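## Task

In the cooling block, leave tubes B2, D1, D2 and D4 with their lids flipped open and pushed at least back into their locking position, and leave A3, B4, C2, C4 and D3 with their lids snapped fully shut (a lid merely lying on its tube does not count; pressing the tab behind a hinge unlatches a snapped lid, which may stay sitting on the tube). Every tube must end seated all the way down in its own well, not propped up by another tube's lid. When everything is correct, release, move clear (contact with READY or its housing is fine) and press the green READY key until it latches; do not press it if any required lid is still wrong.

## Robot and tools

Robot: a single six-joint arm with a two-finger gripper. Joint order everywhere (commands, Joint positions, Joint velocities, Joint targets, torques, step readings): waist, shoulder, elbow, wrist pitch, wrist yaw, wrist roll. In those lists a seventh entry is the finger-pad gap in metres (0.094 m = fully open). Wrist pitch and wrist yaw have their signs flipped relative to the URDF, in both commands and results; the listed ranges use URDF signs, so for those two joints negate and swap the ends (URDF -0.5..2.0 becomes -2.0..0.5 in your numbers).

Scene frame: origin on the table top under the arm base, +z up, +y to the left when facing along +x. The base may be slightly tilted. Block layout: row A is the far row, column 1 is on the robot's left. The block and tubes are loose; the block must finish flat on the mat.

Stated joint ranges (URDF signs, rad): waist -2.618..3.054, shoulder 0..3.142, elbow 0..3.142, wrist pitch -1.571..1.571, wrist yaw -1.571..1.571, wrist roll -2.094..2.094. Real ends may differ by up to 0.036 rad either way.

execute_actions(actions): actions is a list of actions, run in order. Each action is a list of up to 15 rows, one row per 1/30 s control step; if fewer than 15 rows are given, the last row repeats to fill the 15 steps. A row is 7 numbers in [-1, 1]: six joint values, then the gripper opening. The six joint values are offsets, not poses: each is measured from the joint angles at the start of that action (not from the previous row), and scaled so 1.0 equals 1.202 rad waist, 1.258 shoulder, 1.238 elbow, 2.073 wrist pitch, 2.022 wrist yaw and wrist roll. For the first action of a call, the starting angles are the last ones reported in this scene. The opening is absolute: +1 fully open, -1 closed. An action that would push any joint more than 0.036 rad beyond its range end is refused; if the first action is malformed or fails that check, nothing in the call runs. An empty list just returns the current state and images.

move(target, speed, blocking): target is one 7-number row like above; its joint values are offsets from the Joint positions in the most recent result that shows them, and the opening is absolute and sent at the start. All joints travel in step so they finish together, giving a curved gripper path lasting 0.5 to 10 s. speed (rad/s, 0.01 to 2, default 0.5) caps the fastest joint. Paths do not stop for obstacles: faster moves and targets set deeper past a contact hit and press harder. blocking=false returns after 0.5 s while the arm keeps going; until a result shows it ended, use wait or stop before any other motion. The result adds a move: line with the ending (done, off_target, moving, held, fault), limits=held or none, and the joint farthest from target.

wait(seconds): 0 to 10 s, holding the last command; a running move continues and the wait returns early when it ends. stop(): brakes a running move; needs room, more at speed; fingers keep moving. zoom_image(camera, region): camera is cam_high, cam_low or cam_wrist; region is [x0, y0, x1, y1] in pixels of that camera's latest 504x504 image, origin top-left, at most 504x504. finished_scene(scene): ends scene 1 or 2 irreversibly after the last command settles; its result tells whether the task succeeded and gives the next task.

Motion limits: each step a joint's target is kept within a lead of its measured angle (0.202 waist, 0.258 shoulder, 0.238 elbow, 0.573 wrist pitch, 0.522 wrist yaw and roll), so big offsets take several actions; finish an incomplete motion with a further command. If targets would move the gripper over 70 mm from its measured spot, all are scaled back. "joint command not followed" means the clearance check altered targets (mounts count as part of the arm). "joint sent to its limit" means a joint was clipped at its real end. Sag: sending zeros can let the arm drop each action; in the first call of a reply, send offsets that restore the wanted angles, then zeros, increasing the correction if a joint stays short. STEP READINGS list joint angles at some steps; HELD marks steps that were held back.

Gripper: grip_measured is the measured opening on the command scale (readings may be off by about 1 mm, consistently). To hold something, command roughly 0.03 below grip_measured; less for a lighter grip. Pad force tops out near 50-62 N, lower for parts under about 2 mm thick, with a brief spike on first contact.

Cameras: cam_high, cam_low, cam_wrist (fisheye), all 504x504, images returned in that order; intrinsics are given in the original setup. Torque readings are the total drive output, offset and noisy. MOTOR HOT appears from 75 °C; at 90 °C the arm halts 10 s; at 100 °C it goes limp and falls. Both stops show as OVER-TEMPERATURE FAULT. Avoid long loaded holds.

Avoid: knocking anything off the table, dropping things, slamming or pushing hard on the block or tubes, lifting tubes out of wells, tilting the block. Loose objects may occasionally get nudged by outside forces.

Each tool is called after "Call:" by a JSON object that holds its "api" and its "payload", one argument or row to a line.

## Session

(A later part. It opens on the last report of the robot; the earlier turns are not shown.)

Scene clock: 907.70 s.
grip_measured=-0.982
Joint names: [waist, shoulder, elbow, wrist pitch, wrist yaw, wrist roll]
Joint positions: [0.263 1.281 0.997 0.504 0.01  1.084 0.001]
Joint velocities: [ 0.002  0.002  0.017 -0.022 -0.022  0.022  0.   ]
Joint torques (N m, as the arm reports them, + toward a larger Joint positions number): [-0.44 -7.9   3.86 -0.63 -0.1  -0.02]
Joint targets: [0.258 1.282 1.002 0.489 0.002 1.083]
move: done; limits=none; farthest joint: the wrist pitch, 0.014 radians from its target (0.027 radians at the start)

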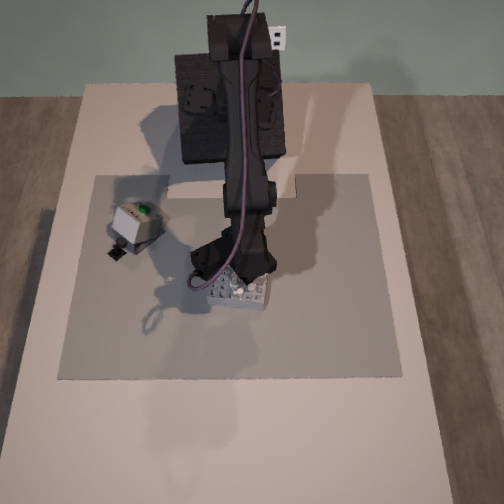

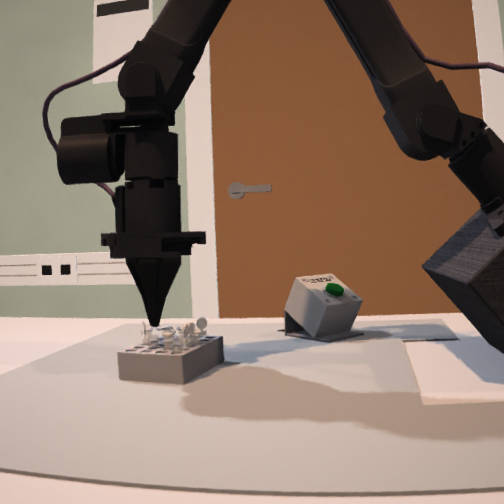

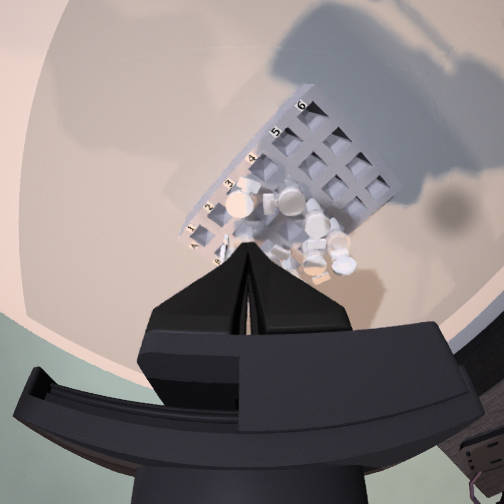

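Call:
{"api": "execute_actions", "payload": {
  "actions": [
    [[-0.004,0.0,0.004,-0.003,-0.002,0.0,-0.95],[-0.004,0.0,0.004,-0.003,-0.002,0.0,-0.93],[-0.004,0.0,0.004,-0.003,-0.002,0.0,-0.91],[-0.004,0.0,0.004,-0.003,-0.002,0.0,-0.89],[-0.004,0.0,0.004,-0.003,-0.002,0.0,-0.87],[-0.004,0.0,0.004,-0.003,-0.002,0.0,-0.85],[-0.004,0.0,0.004,-0.003,-0.002,0.0,-0.83],[-0.004,0.0,0.004,-0.003,-0.002,0.0,-0.82],[-0.004,0.0,0.004,-0.003,-0.002,0.0,-0.81],[-0.004,0.0,0.004,-0.003,-0.002,0.0,-0.80],[-0.004,0.0,0.004,-0.003,-0.002,0.0,-0.79],[-0.004,0.0,0.004,-0.003,-0.002,0.0,-0.78],[-0.004,0.0,0.004,-0.003,-0.002,0.0,-0.77],[-0.004,0.0,0.004,-0.003,-0.002,0.0,-0.76],[-0.004,0.0,0.004,-0.003,-0.002,0.0,-0.75]]
  ]
}}

Call:
{"api": "wait", "payload": {
  "seconds": 0.4
}}

Call:
{"api": "zoom_image", "payload": {
  "camera": "cam_low",
  "region": [110, 300, 210, 370]
}}

Scene clock: 917.13 s.
grip_measured=-0.756
Joint names: [waist, shoulder, elbow, wrist pitch, wrist yaw, wrist roll]
Joint positions: [0.263 1.281 0.997 0.507 0.01  1.084 0.011]
Joint velocities: [ 0.012  0.002 -0.007 -0.007  0.051 -0.081  0.008]
Joint torques (N m, as the arm reports them, + toward a larger Joint positions number): [-0.46 -7.97  3.85 -0.61 -0.06 -0.01]
Joint targets: [0.258 1.281 1.002 0.499 0.007 1.084]
Step readings (joint positions):
0: [0.263 1.281 0.997 0.504 0.010 1.084]
1: [0.263 1.281 0.997 0.504 0.010 1.084]
2: [0.263 1.281 0.997 0.504 0.010 1.084]
4: [0.263 1.281 0.997 0.504 0.010 1.084]
8: [0.263 1.281 0.997 0.504 0.010 1.084]
15: Joint positions above

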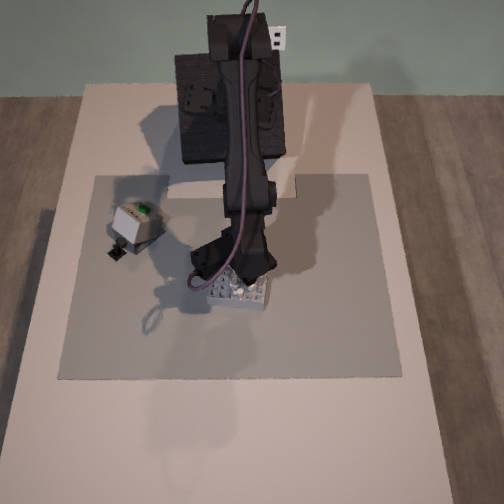

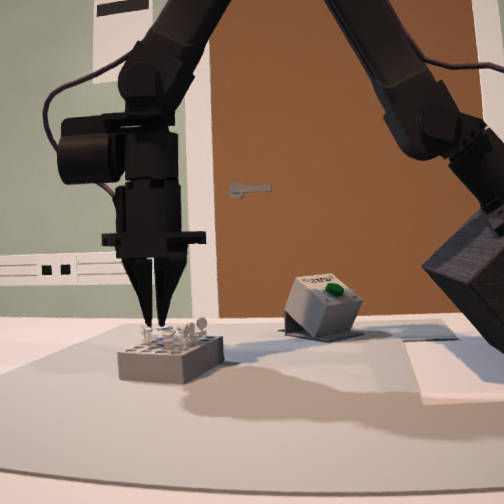

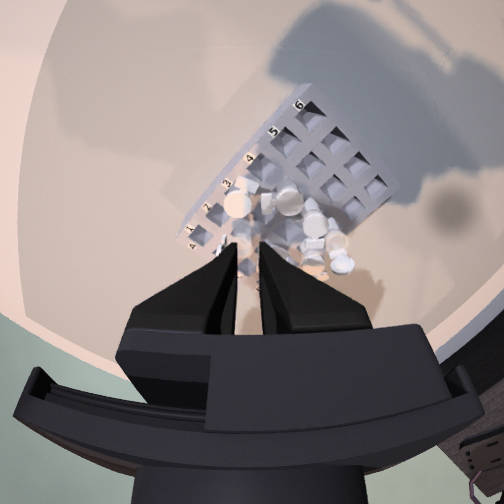

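Scene clock: 917.53 s.
grip_measured=-0.752
Joint names: [waist, shoulder, elbow, wrist pitch, wrist yaw, wrist roll]
Joint positions: [0.263 1.281 0.997 0.507 0.009 1.084 0.012]
Joint velocities: [-0.007 -0.007 -0.032  0.11  -0.022 -0.066 -0.   ]
Joint torques (N m, as the arm reports them, + toward a larger Joint positions number): [-0.46 -7.99  3.86 -0.58 -0.05 -0.02]
Joint targets: [0.258 1.281 1.002 0.498 0.007 1.084]
wait: 0.40 s; at rest by 0.17 s

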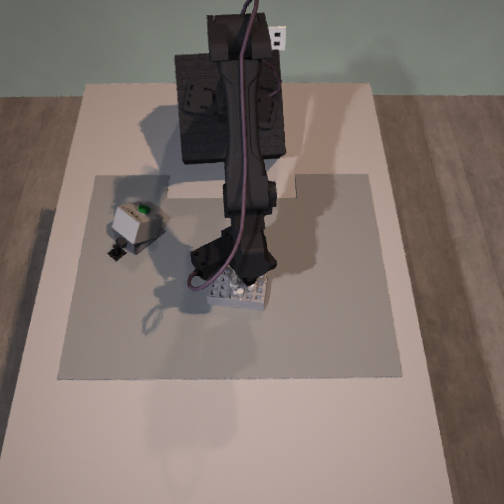

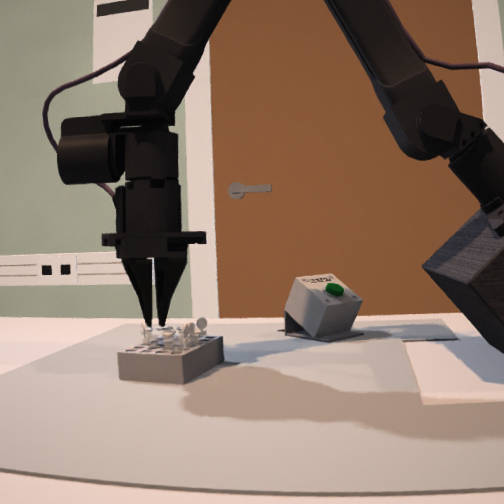

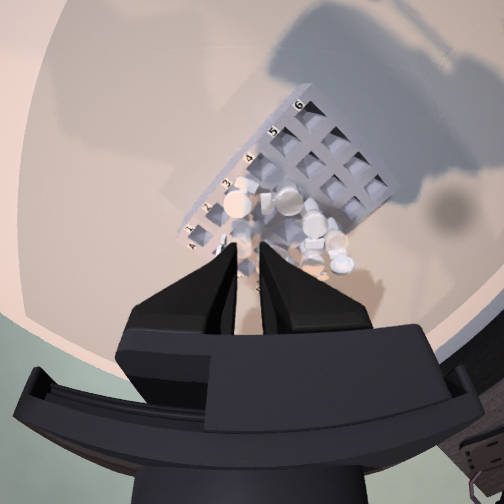

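Region (110, 300, 210, 370) of cam_low's 504x504 image, scaled by 5.040, with more detail than that image has; it fills the top 353 rows of this view, and the rest is white.

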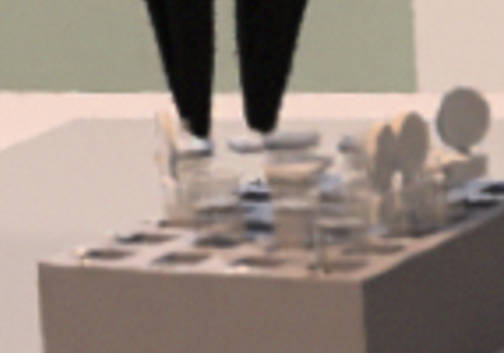

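Call:
{"api": "execute_actions", "payload": {
  "actions": [
    [[-0.004,0.0,0.004,-0.005,0.0,0.0,-0.75],[-0.004,0.0,0.004,-0.006,0.001,0.0,-0.75],[-0.004,0.0,0.004,-0.007,0.002,0.0,-0.75],[-0.004,0.0,0.004,-0.008,0.003,0.0,-0.75],[-0.004,0.0,0.004,-0.010,0.004,0.0,-0.75],[-0.004,0.0,0.004,-0.011,0.005,0.0,-0.75],[-0.004,0.0,0.004,-0.012,0.006,0.0,-0.75],[-0.004,0.0,0.004,-0.014,0.007,0.0,-0.75],[-0.004,0.0,0.004,-0.015,0.008,0.0,-0.75],[-0.004,0.0,0.004,-0.016,0.009,0.0,-0.75],[-0.004,0.0,0.004,-0.018,0.010,0.0,-0.75],[-0.004,0.0,0.004,-0.019,0.010,0.0,-0.75],[-0.004,0.0,0.004,-0.020,0.011,0.0,-0.75],[-0.004,0.0,0.004,-0.022,0.011,0.0,-0.75],[-0.004,0.0,0.004,-0.023,0.012,0.0,-0.75]]
  ]
}}

Call:
{"api": "wait", "payload": {
  "seconds": 0.4
}}

Call:
{"api": "zoom_image", "payload": {
  "camera": "cam_low",
  "region": [110, 300, 210, 370]
}}

Scene clock: 923.93 s.
grip_measured=-0.752
Joint names: [waist, shoulder, elbow, wrist pitch, wrist yaw, wrist roll]
Joint positions: [0.263 1.281 0.997 0.502 0.015 1.084 0.012]
Joint velocities: [ 0.012 -0.007 -0.027 -0.11   0.051 -0.037 -0.   ]
Joint torques (N m, as the arm reports them, + toward a larger Joint positions number): [-0.3  -7.96  3.77 -0.73 -0.02  0.  ]
Joint targets: [0.258 1.281 1.002 0.460 0.034 1.084]
Step readings (joint positions):
0: [0.263 1.281 0.997 0.507 0.009 1.084]
1: [0.263 1.281 0.997 0.507 0.009 1.084]
2: [0.263 1.281 0.997 0.507 0.009 1.084]
4: [0.263 1.281 0.997 0.507 0.009 1.084]
8: [0.263 1.281 0.997 0.507 0.009 1.084]
15: Joint positions above

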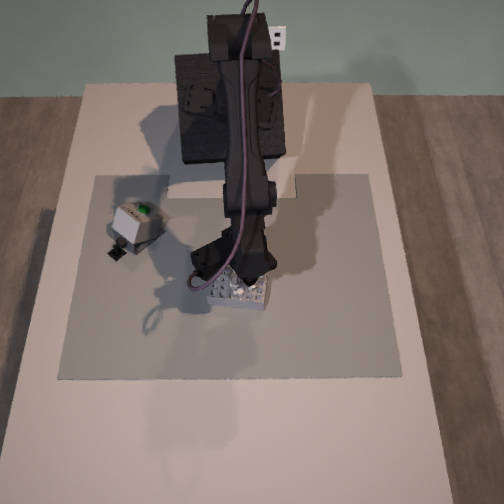

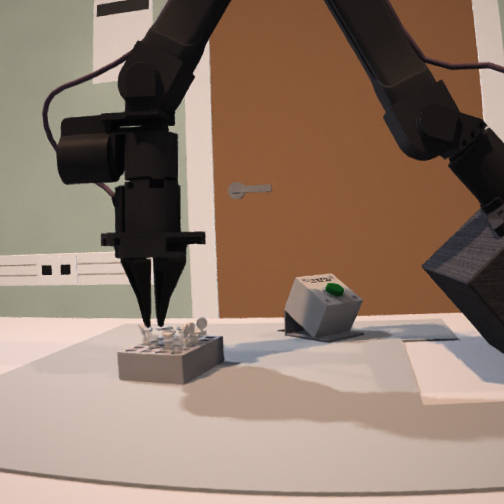

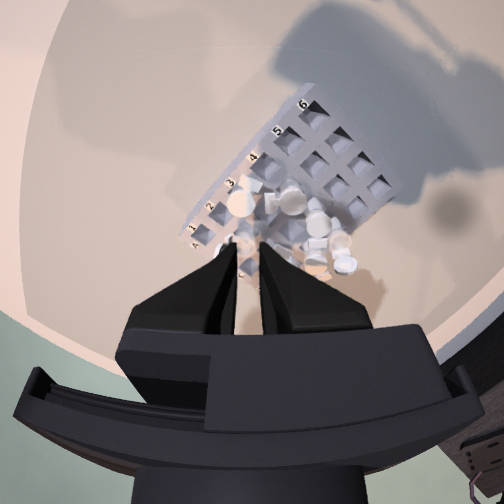

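Scene clock: 924.33 s.
grip_measured=-0.752
Joint names: [waist, shoulder, elbow, wrist pitch, wrist yaw, wrist roll]
Joint positions: [0.263 1.281 0.997 0.499 0.018 1.084 0.012]
Joint velocities: [ 0.007 -0.007  0.007  0.007 -0.022  0.051 -0.001]
Joint torques (N m, as the arm reports them, + toward a larger Joint positions number): [-0.44 -7.97  3.85 -0.87  0.11 -0.01]
Joint targets: [0.258 1.281 1.002 0.460 0.034 1.084]
wait: 0.40 s; at rest by 0.20 s

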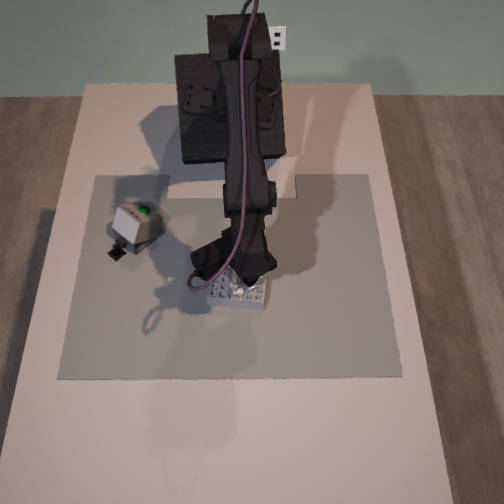

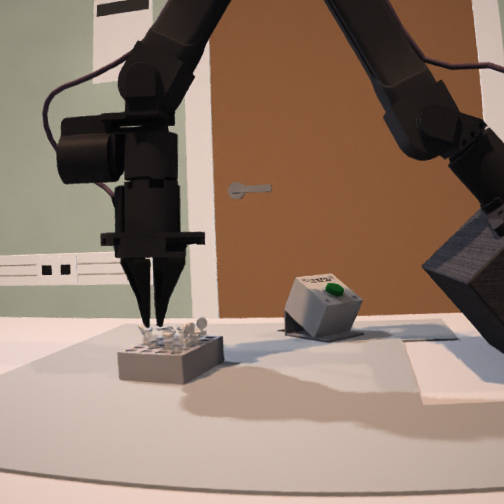

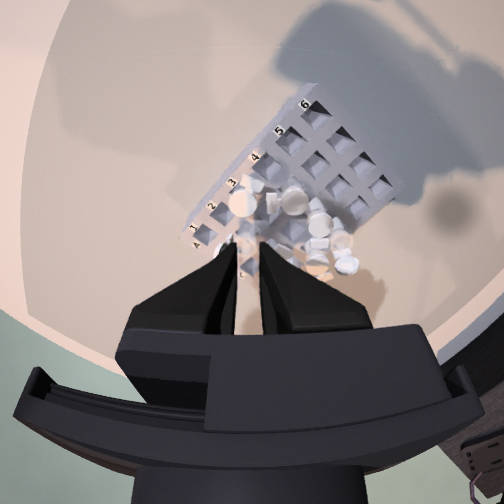

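Region (110, 300, 210, 370) of cam_low's 504x504 image, scaled by 5.040, with more detail than that image has; it fills the top 353 rows of this view, and the rest is white.

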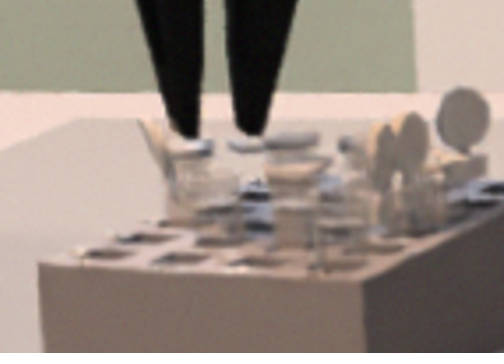

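Call:
{"api": "move", "payload": {
  "target": [-0.004,0.0,0.004,0.004,-0.006,0.0,-1],
  "speed": 0.05
}}

Call:
{"api": "move", "payload": {
  "target": [-0.004,-0.075,0.004,0.03,-0.006,0.0,-1],
  "speed": 0.15
}}

Call:
{"api": "zoom_image", "payload": {
  "camera": "cam_low",
  "region": [110, 300, 230, 384]
}}

Scene clock: 930.57 s.
grip_measured=-0.981
Joint names: [waist, shoulder, elbow, wrist pitch, wrist yaw, wrist roll]
Joint positions: [0.263 1.281 0.997 0.5   0.018 1.084 0.001]
Joint velocities: [-0.017 -0.002 -0.012  0.037  0.081  0.051 -0.001]
Joint torques (N m, as the arm reports them, + toward a larger Joint positions number): [-0.44 -7.97  3.8  -0.43 -0.14 -0.01]
Joint targets: [0.258 1.281 1.002 0.508 0.005 1.084]
move: done; limits=none; farthest joint: the wrist yaw, 0.012 radians from its target (0.012 radians at the start)

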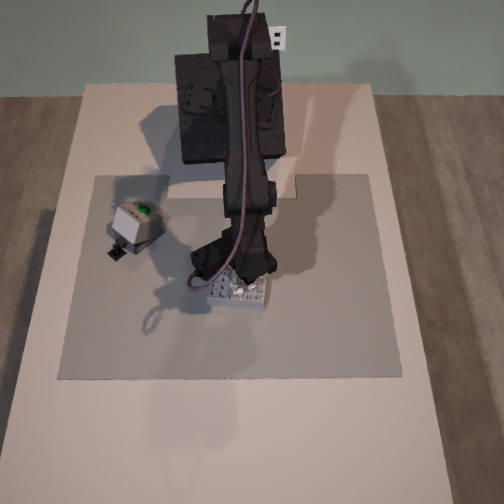

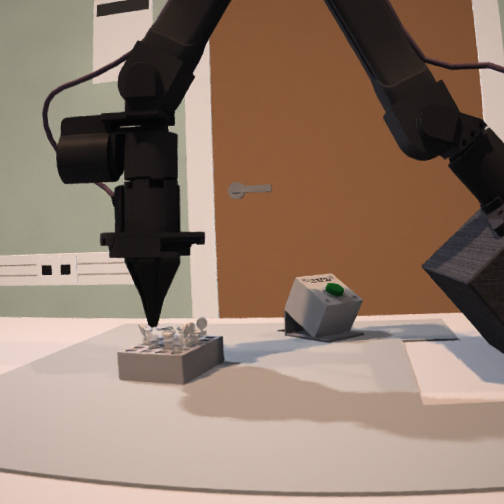

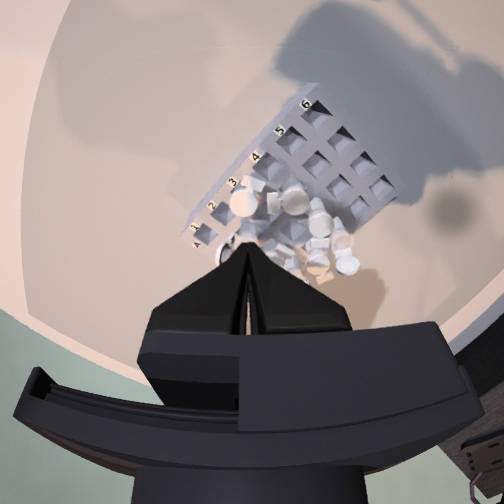

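Scene clock: 931.70 s.
grip_measured=-0.981
Joint names: [waist, shoulder, elbow, wrist pitch, wrist yaw, wrist roll]
Joint positions: [0.263 1.213 0.997 0.55  0.018 1.084 0.001]
Joint velocities: [ 0.012  0.012 -0.022 -0.007  0.007 -0.037  0.   ]
Joint torques (N m, as the arm reports them, + toward a larger Joint positions number): [-0.42 -9.89  4.08 -0.45 -0.13 -0.01]
Joint targets: [0.258 1.187 1.002 0.562 0.006 1.084]
move: off_target; limits=none; farthest joint: the shoulder, 0.026 radians from its target (0.095 radians at the start)

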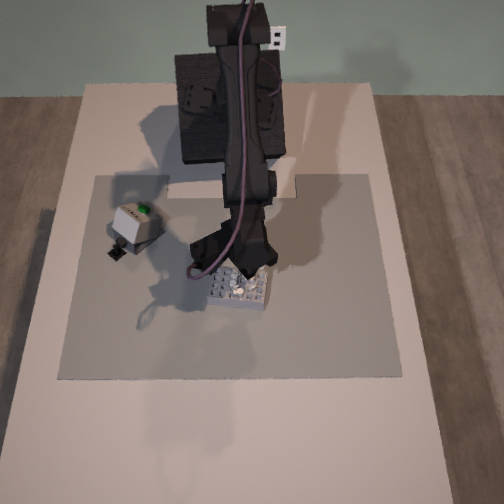

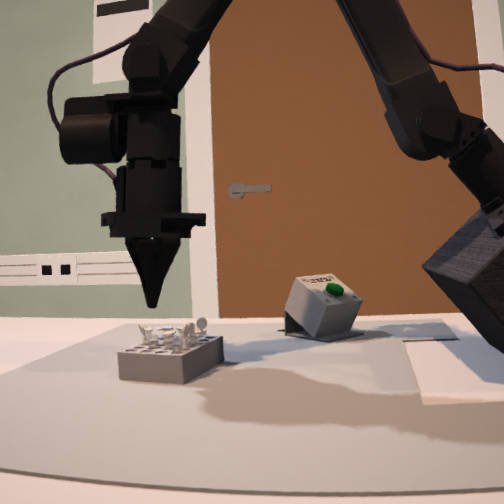

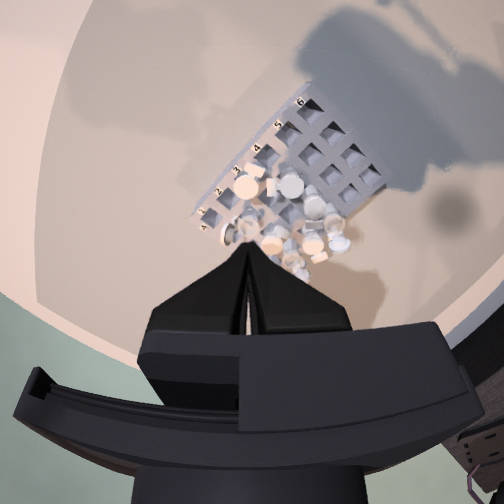

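Region (110, 300, 230, 384) of cam_low's 504x504 image, scaled by 4.200, with more detail than that image has; it fills the top 353 rows of this view, and the rest is white.

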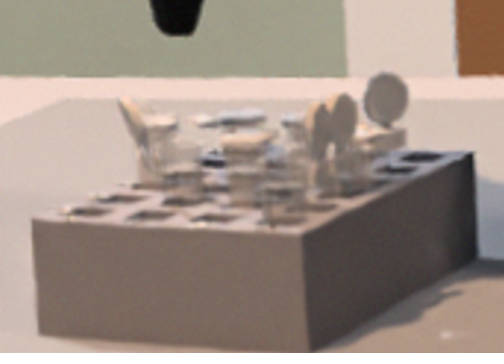

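Call:
{"api": "move", "payload": {
  "target": [0.03,-0.238,-0.392,-0.104,-0.012,-0.41,-1],
  "speed": 0.5
}}

Call:
{"api": "zoom_image", "payload": {
  "camera": "cam_wrist",
  "region": [150, 20, 380, 200]
}}

Scene clock: 941.10 s.
grip_measured=-0.981
Joint names: [waist, shoulder, elbow, wrist pitch, wrist yaw, wrist roll]
Joint positions: [0.289 0.939 0.519 0.354 0.005 0.262 0.001]
Joint velocities: [-0.007 -0.007 -0.007 -0.007  0.022  0.007  0.001]
Joint torques (N m, as the arm reports them, + toward a larger Joint positions number): [ 1.01 -6.74  2.51 -0.67 -0.11 -0.08]
Joint targets: [0.299 0.913 0.512 0.334 -0.006 0.255]
move: off_target; limits=none; farthest joint: the shoulder, 0.025 radians from its target (0.299 radians at the start)

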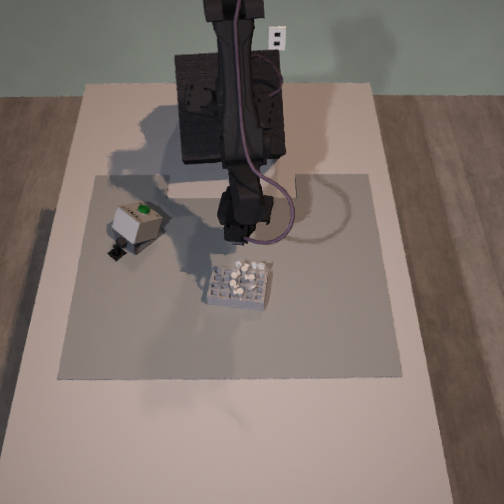

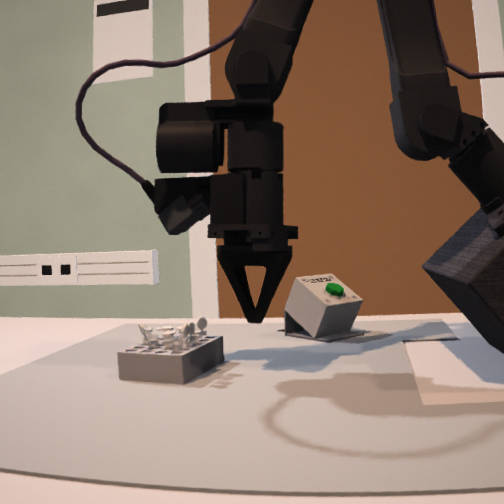

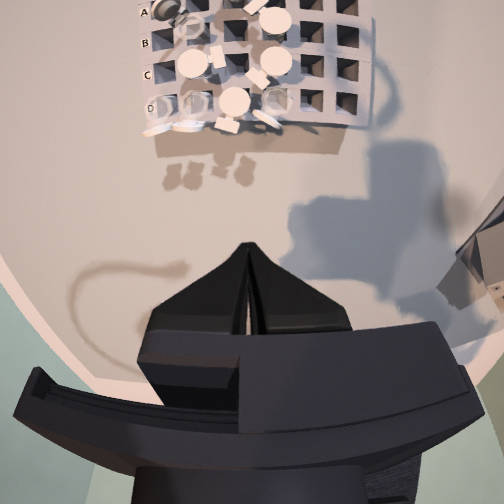

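Region (150, 20, 380, 200) of cam_wrist's 504x504 image, scaled by 2.191, with more detail than that image has; it fills the top 394 rows of this view, and the rest is white.

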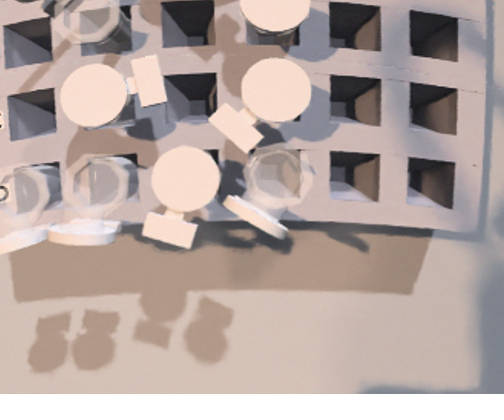

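Call:
{"api": "move", "payload": {
  "target": [0.035,0.1455,0.303,0.0815,-0.002,0.022,-0.70],
  "speed": 0.3
}}

Call:
{"api": "zoom_image", "payload": {
  "camera": "cam_wrist",
  "region": [150, 130, 380, 300]
}}

Call:
{"api": "zoom_image", "payload": {
  "camera": "cam_low",
  "region": [110, 290, 240, 384]
}}

Scene clock: 956.97 s.
grip_measured=-0.702
Joint names: [waist, shoulder, elbow, wrist pitch, wrist yaw, wrist roll]
Joint positions: [0.321 1.119 0.869 0.515 0.005 0.301 0.014]
Joint velocities: [ 0.012  0.002 -0.007  0.022 -0.007 -0.037 -0.   ]
Joint torques (N m, as the arm reports them, + toward a larger Joint positions number): [ 1.16 -6.55  5.51 -0.45 -0.05  0.05]
Joint targets: [0.331 1.122 0.895 0.523 0.001 0.306]
move: off_target; limits=none; farthest joint: the elbow, 0.025 radians from its target (0.375 radians at the start)

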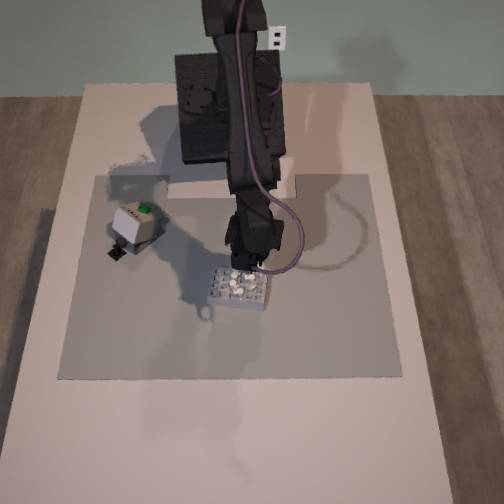

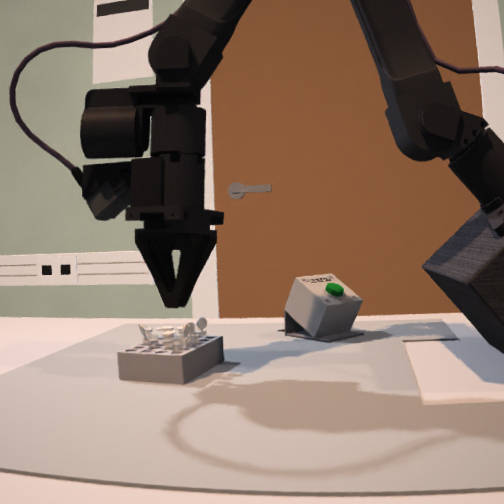

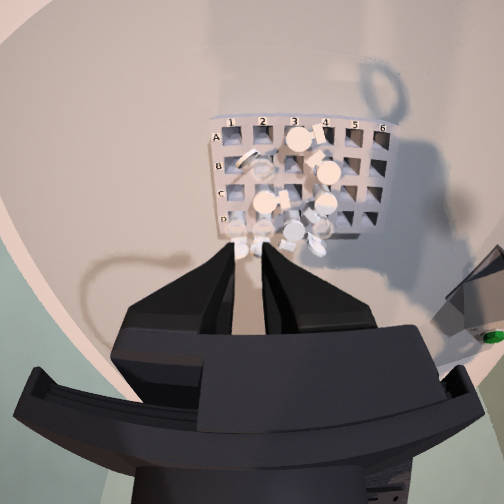

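Region (150, 130, 380, 300) of cam_wrist's 504x504 image, scaled by 2.191, with more detail than that image has; it fills the top 373 rows of this view, and the rest is white.

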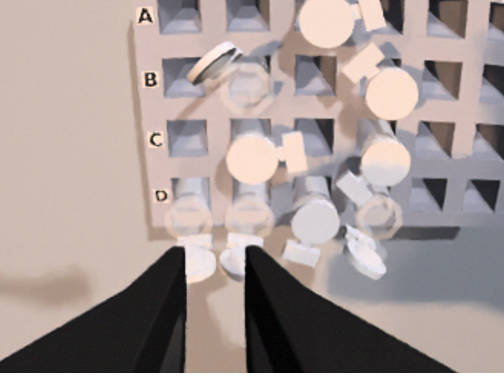

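Region (110, 290, 240, 384) of cam_low's 504x504 image, scaled by 3.877, with more detail than that image has.

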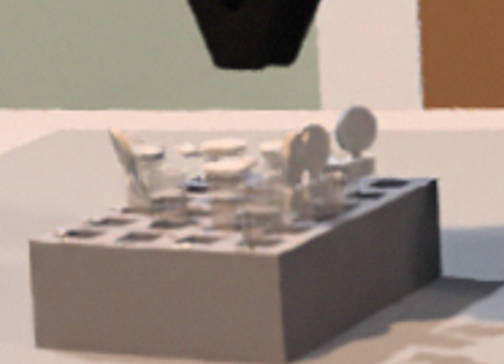

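Call:
{"api": "move", "payload": {
  "target": [-0.004,0.042,0.004,-0.037,-0.002,0.0,-0.845],
  "speed": 0.08
}}

Call:
{"api": "zoom_image", "payload": {
  "camera": "cam_wrist",
  "region": [150, 150, 380, 320]
}}

Call:
{"api": "zoom_image", "payload": {
  "camera": "cam_low",
  "region": [110, 290, 240, 384]
}}

Scene clock: 973.60 s.
grip_measured=-0.843
Joint names: [waist, shoulder, elbow, wrist pitch, wrist yaw, wrist roll]
Joint positions: [0.321 1.17  0.869 0.459 0.005 0.301 0.007]
Joint velocities: [ 0.007 -0.007 -0.027  0.037 -0.007  0.037  0.   ]
Joint torques (N m, as the arm reports them, + toward a larger Joint positions number): [-0.25 -6.94  3.83 -0.71 -0.05 -0.01]
Joint targets: [0.316 1.171 0.874 0.439 0.001 0.301]
move: off_target; limits=none; farthest joint: the wrist pitch, 0.021 radians from its target (0.078 radians at the start)

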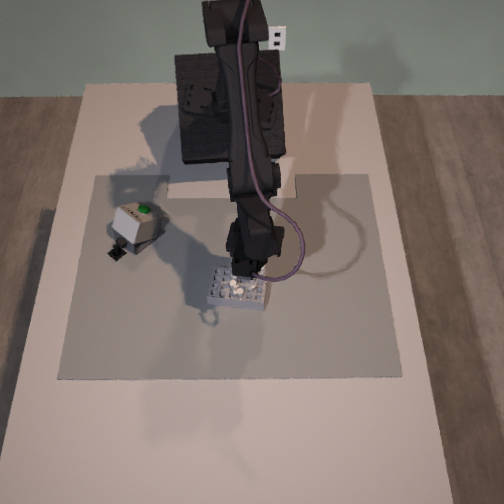

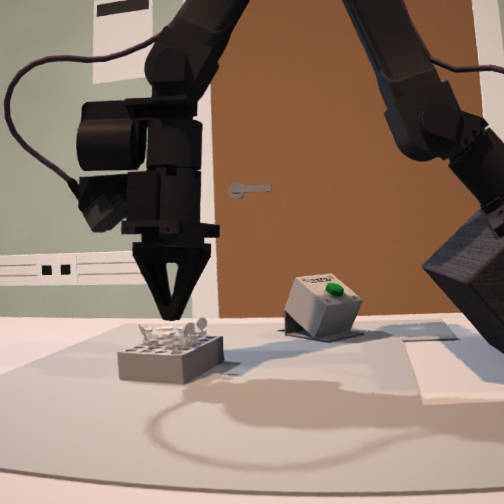

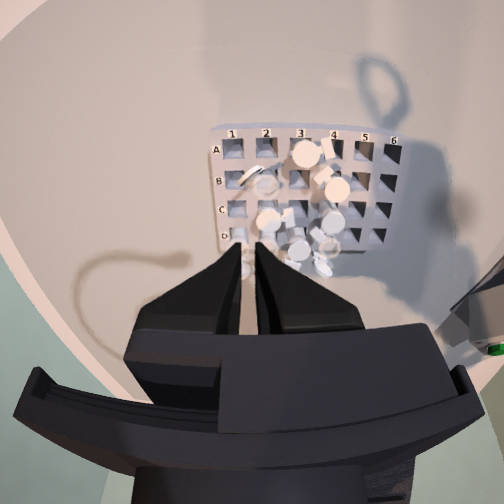

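Region (150, 150, 380, 320) of cam_wrist's 504x504 image, scaled by 2.191, with more detail than that image has; it fills the top 373 rows of this view, and the rest is white.

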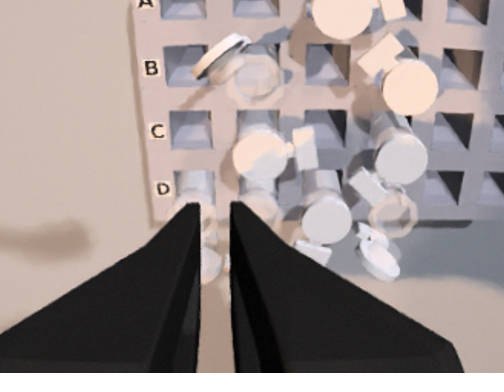

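Region (110, 290, 240, 384) of cam_low's 504x504 image, scaled by 3.877, with more detail than that image has.

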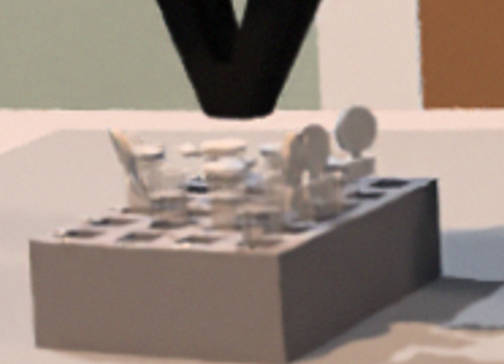

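Call:
{"api": "move", "payload": {
  "target": [-0.004,0.022,0.004,-0.017,-0.002,0.0,-0.845],
  "speed": 0.05
}}

Call:
{"api": "move", "payload": {
  "target": [-0.004,0.0,0.004,0.022,-0.002,0.0,-0.845],
  "speed": 0.04
}}

Call:
{"api": "zoom_image", "payload": {
  "camera": "cam_low",
  "region": [110, 290, 240, 384]
}}

Scene clock: 978.70 s.
grip_measured=-0.843
Joint names: [waist, shoulder, elbow, wrist pitch, wrist yaw, wrist roll]
Joint positions: [0.321 1.196 0.869 0.443 0.005 0.301 0.007]
Joint velocities: [-0.007 -0.002 -0.012  0.037  0.037 -0.037  0.   ]
Joint torques (N m, as the arm reports them, + toward a larger Joint positions number): [-0.25 -7.01  3.73 -0.68 -0.06 -0.01]
Joint targets: [0.316 1.198 0.874 0.423 0.001 0.301]
move: done; limits=none; farthest joint: the wrist pitch, 0.020 radians from its target (0.035 radians at the start)

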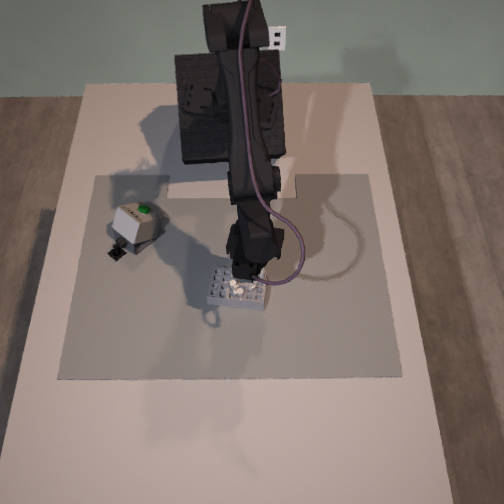

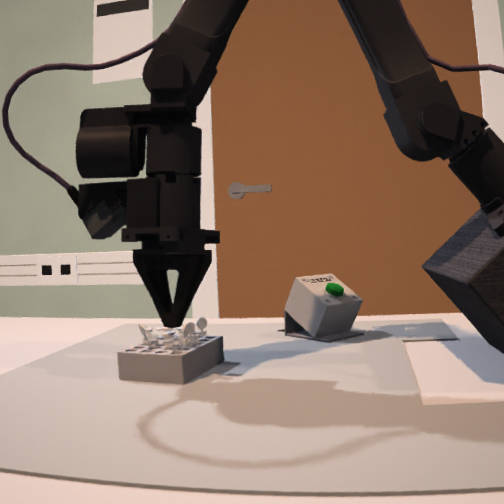

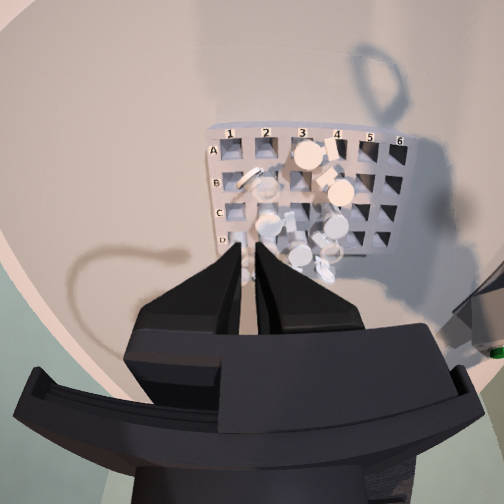

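Scene clock: 980.07 s.
grip_measured=-0.843
Joint names: [waist, shoulder, elbow, wrist pitch, wrist yaw, wrist roll]
Joint positions: [0.321 1.196 0.869 0.465 0.005 0.301 0.007]
Joint velocities: [-0.012 -0.027 -0.002  0.007 -0.037  0.037  0.002]
Joint torques (N m, as the arm reports them, + toward a larger Joint positions number): [-0.27 -7.11  3.7  -0.27 -0.04 -0.01]
Joint targets: [0.316 1.196 0.874 0.489 0.001 0.301]
move: off_target; limits=none; farthest joint: the wrist pitch, 0.024 radians from its target (0.045 radians at the start)

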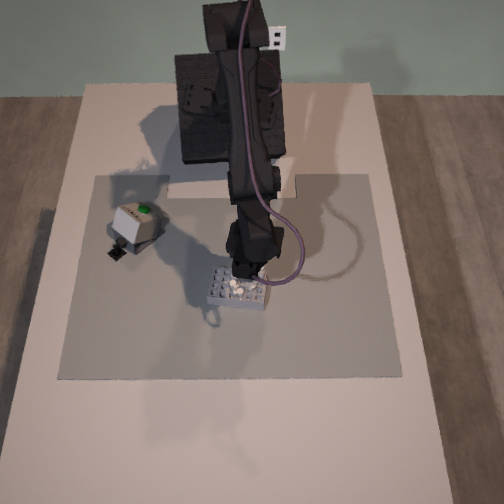

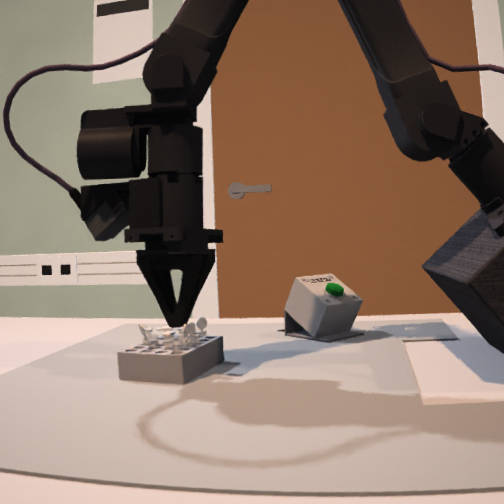

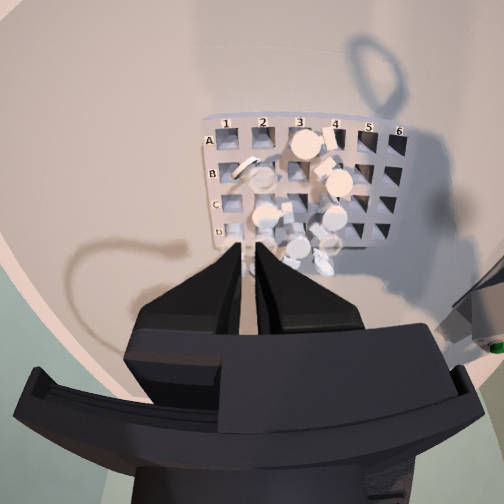

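Region (110, 290, 240, 384) of cam_low's 504x504 image, scaled by 3.877, with more detail than that image has.

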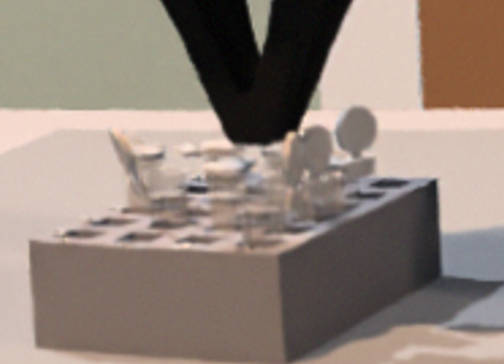

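Call:
{"api": "execute_actions", "payload": {
  "actions": [
    [[-0.004,0.0,0.004,0.012,-0.002,0.0,-0.845],[-0.004,0.0,0.004,0.014,-0.002,0.0,-0.845],[-0.004,0.0,0.004,0.015,-0.002,0.0,-0.845],[-0.004,0.0,0.004,0.017,-0.002,0.0,-0.845],[-0.004,0.0,0.004,0.018,-0.002,0.0,-0.845],[-0.004,0.0,0.004,0.020,-0.002,0.0,-0.845],[-0.004,0.0,0.004,0.021,-0.002,0.0,-0.845],[-0.004,0.0,0.004,0.023,-0.002,0.0,-0.845],[-0.004,0.0,0.004,0.024,-0.002,0.0,-0.845],[-0.004,0.0,0.004,0.026,-0.002,0.0,-0.845],[-0.004,0.0,0.004,0.027,-0.002,0.0,-0.845],[-0.004,0.0,0.004,0.029,-0.002,0.0,-0.845],[-0.004,0.0,0.004,0.030,-0.002,0.0,-0.845],[-0.004,0.0,0.004,0.031,-0.002,0.0,-0.845],[-0.004,0.0,0.004,0.032,-0.002,0.0,-0.845]]
  ]
}}

Call:
{"api": "wait", "payload": {
  "seconds": 0.4
}}

Call:
{"api": "zoom_image", "payload": {
  "camera": "cam_low",
  "region": [110, 290, 240, 384]
}}

Scene clock: 987.17 s.
grip_measured=-0.843
Joint names: [waist, shoulder, elbow, wrist pitch, wrist yaw, wrist roll]
Joint positions: [0.321 1.196 0.869 0.478 0.005 0.301 0.007]
Joint velocities: [ 0.002 -0.002  0.007  0.227 -0.037 -0.007  0.001]
Joint torques (N m, as the arm reports them, + toward a larger Joint positions number): [-0.25 -7.12  3.62 -0.25 -0.05  0.  ]
Joint targets: [0.316 1.196 0.874 0.531 0.001 0.301]
Step readings (joint positions):
0: [0.321 1.196 0.869 0.465 0.005 0.301]
1: [0.321 1.196 0.869 0.465 0.005 0.301]
2: [0.321 1.196 0.869 0.465 0.005 0.301]
4: [0.321 1.196 0.869 0.466 0.005 0.301]
8: [0.321 1.196 0.869 0.467 0.005 0.301]
15: Joint positions above

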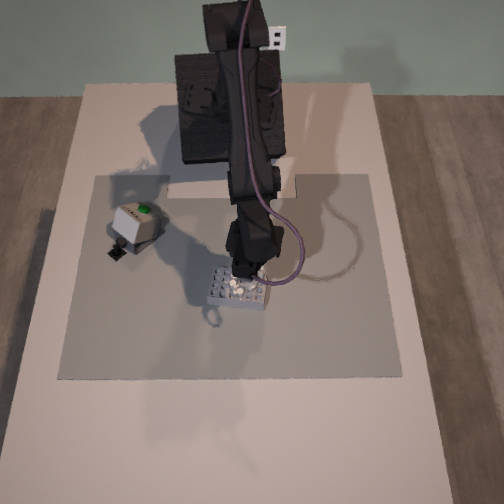

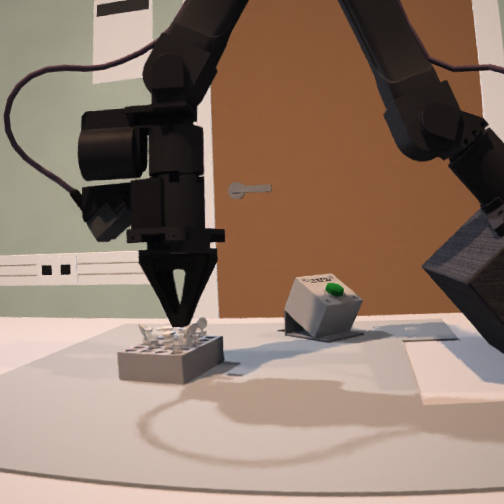

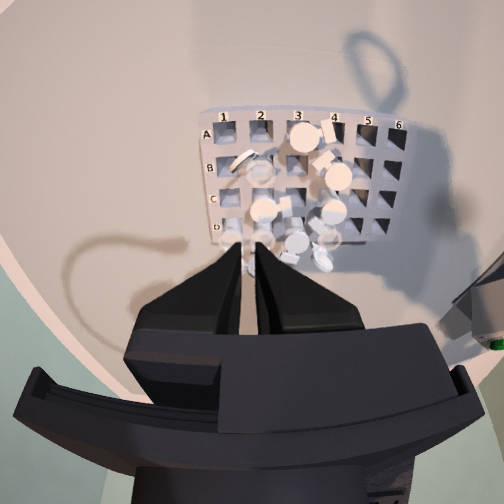

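Scene clock: 987.57 s.
grip_measured=-0.843
Joint names: [waist, shoulder, elbow, wrist pitch, wrist yaw, wrist roll]
Joint positions: [0.321 1.196 0.869 0.482 0.005 0.301 0.007]
Joint velocities: [ 0.022 -0.002  0.007  0.037 -0.007 -0.022  0.   ]
Joint torques (N m, as the arm reports them, + toward a larger Joint positions number): [-0.29 -7.12  3.69 -0.02 -0.04 -0.01]
Joint targets: [0.316 1.196 0.874 0.531 0.001 0.301]
wait: 0.40 s; at rest by 0.20 s

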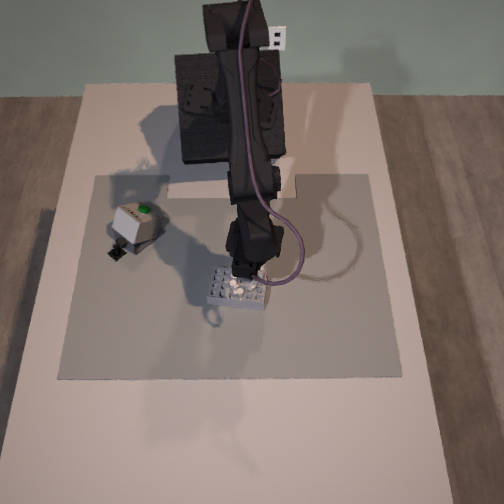

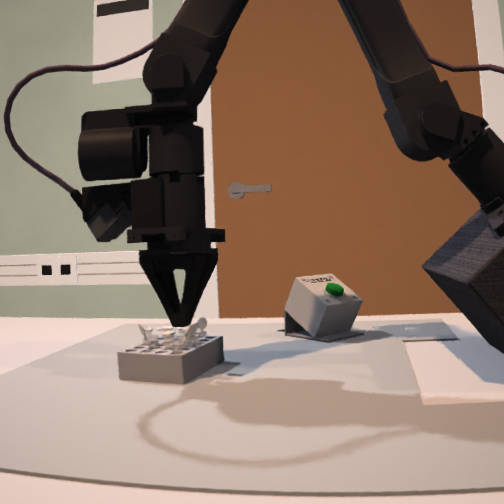

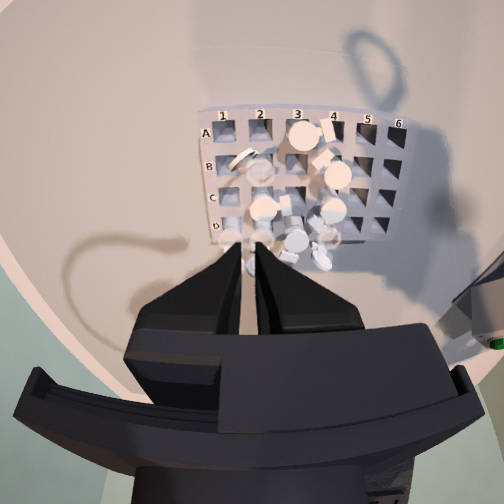

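Region (110, 290, 240, 384) of cam_low's 504x504 image, scaled by 3.877, with more detail than that image has.

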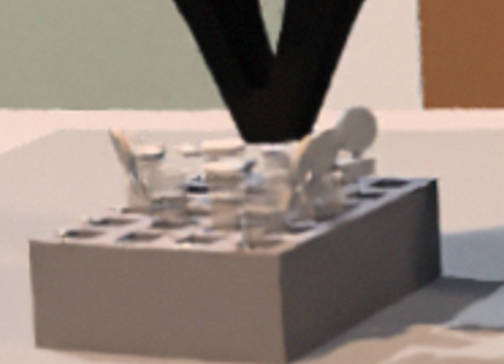

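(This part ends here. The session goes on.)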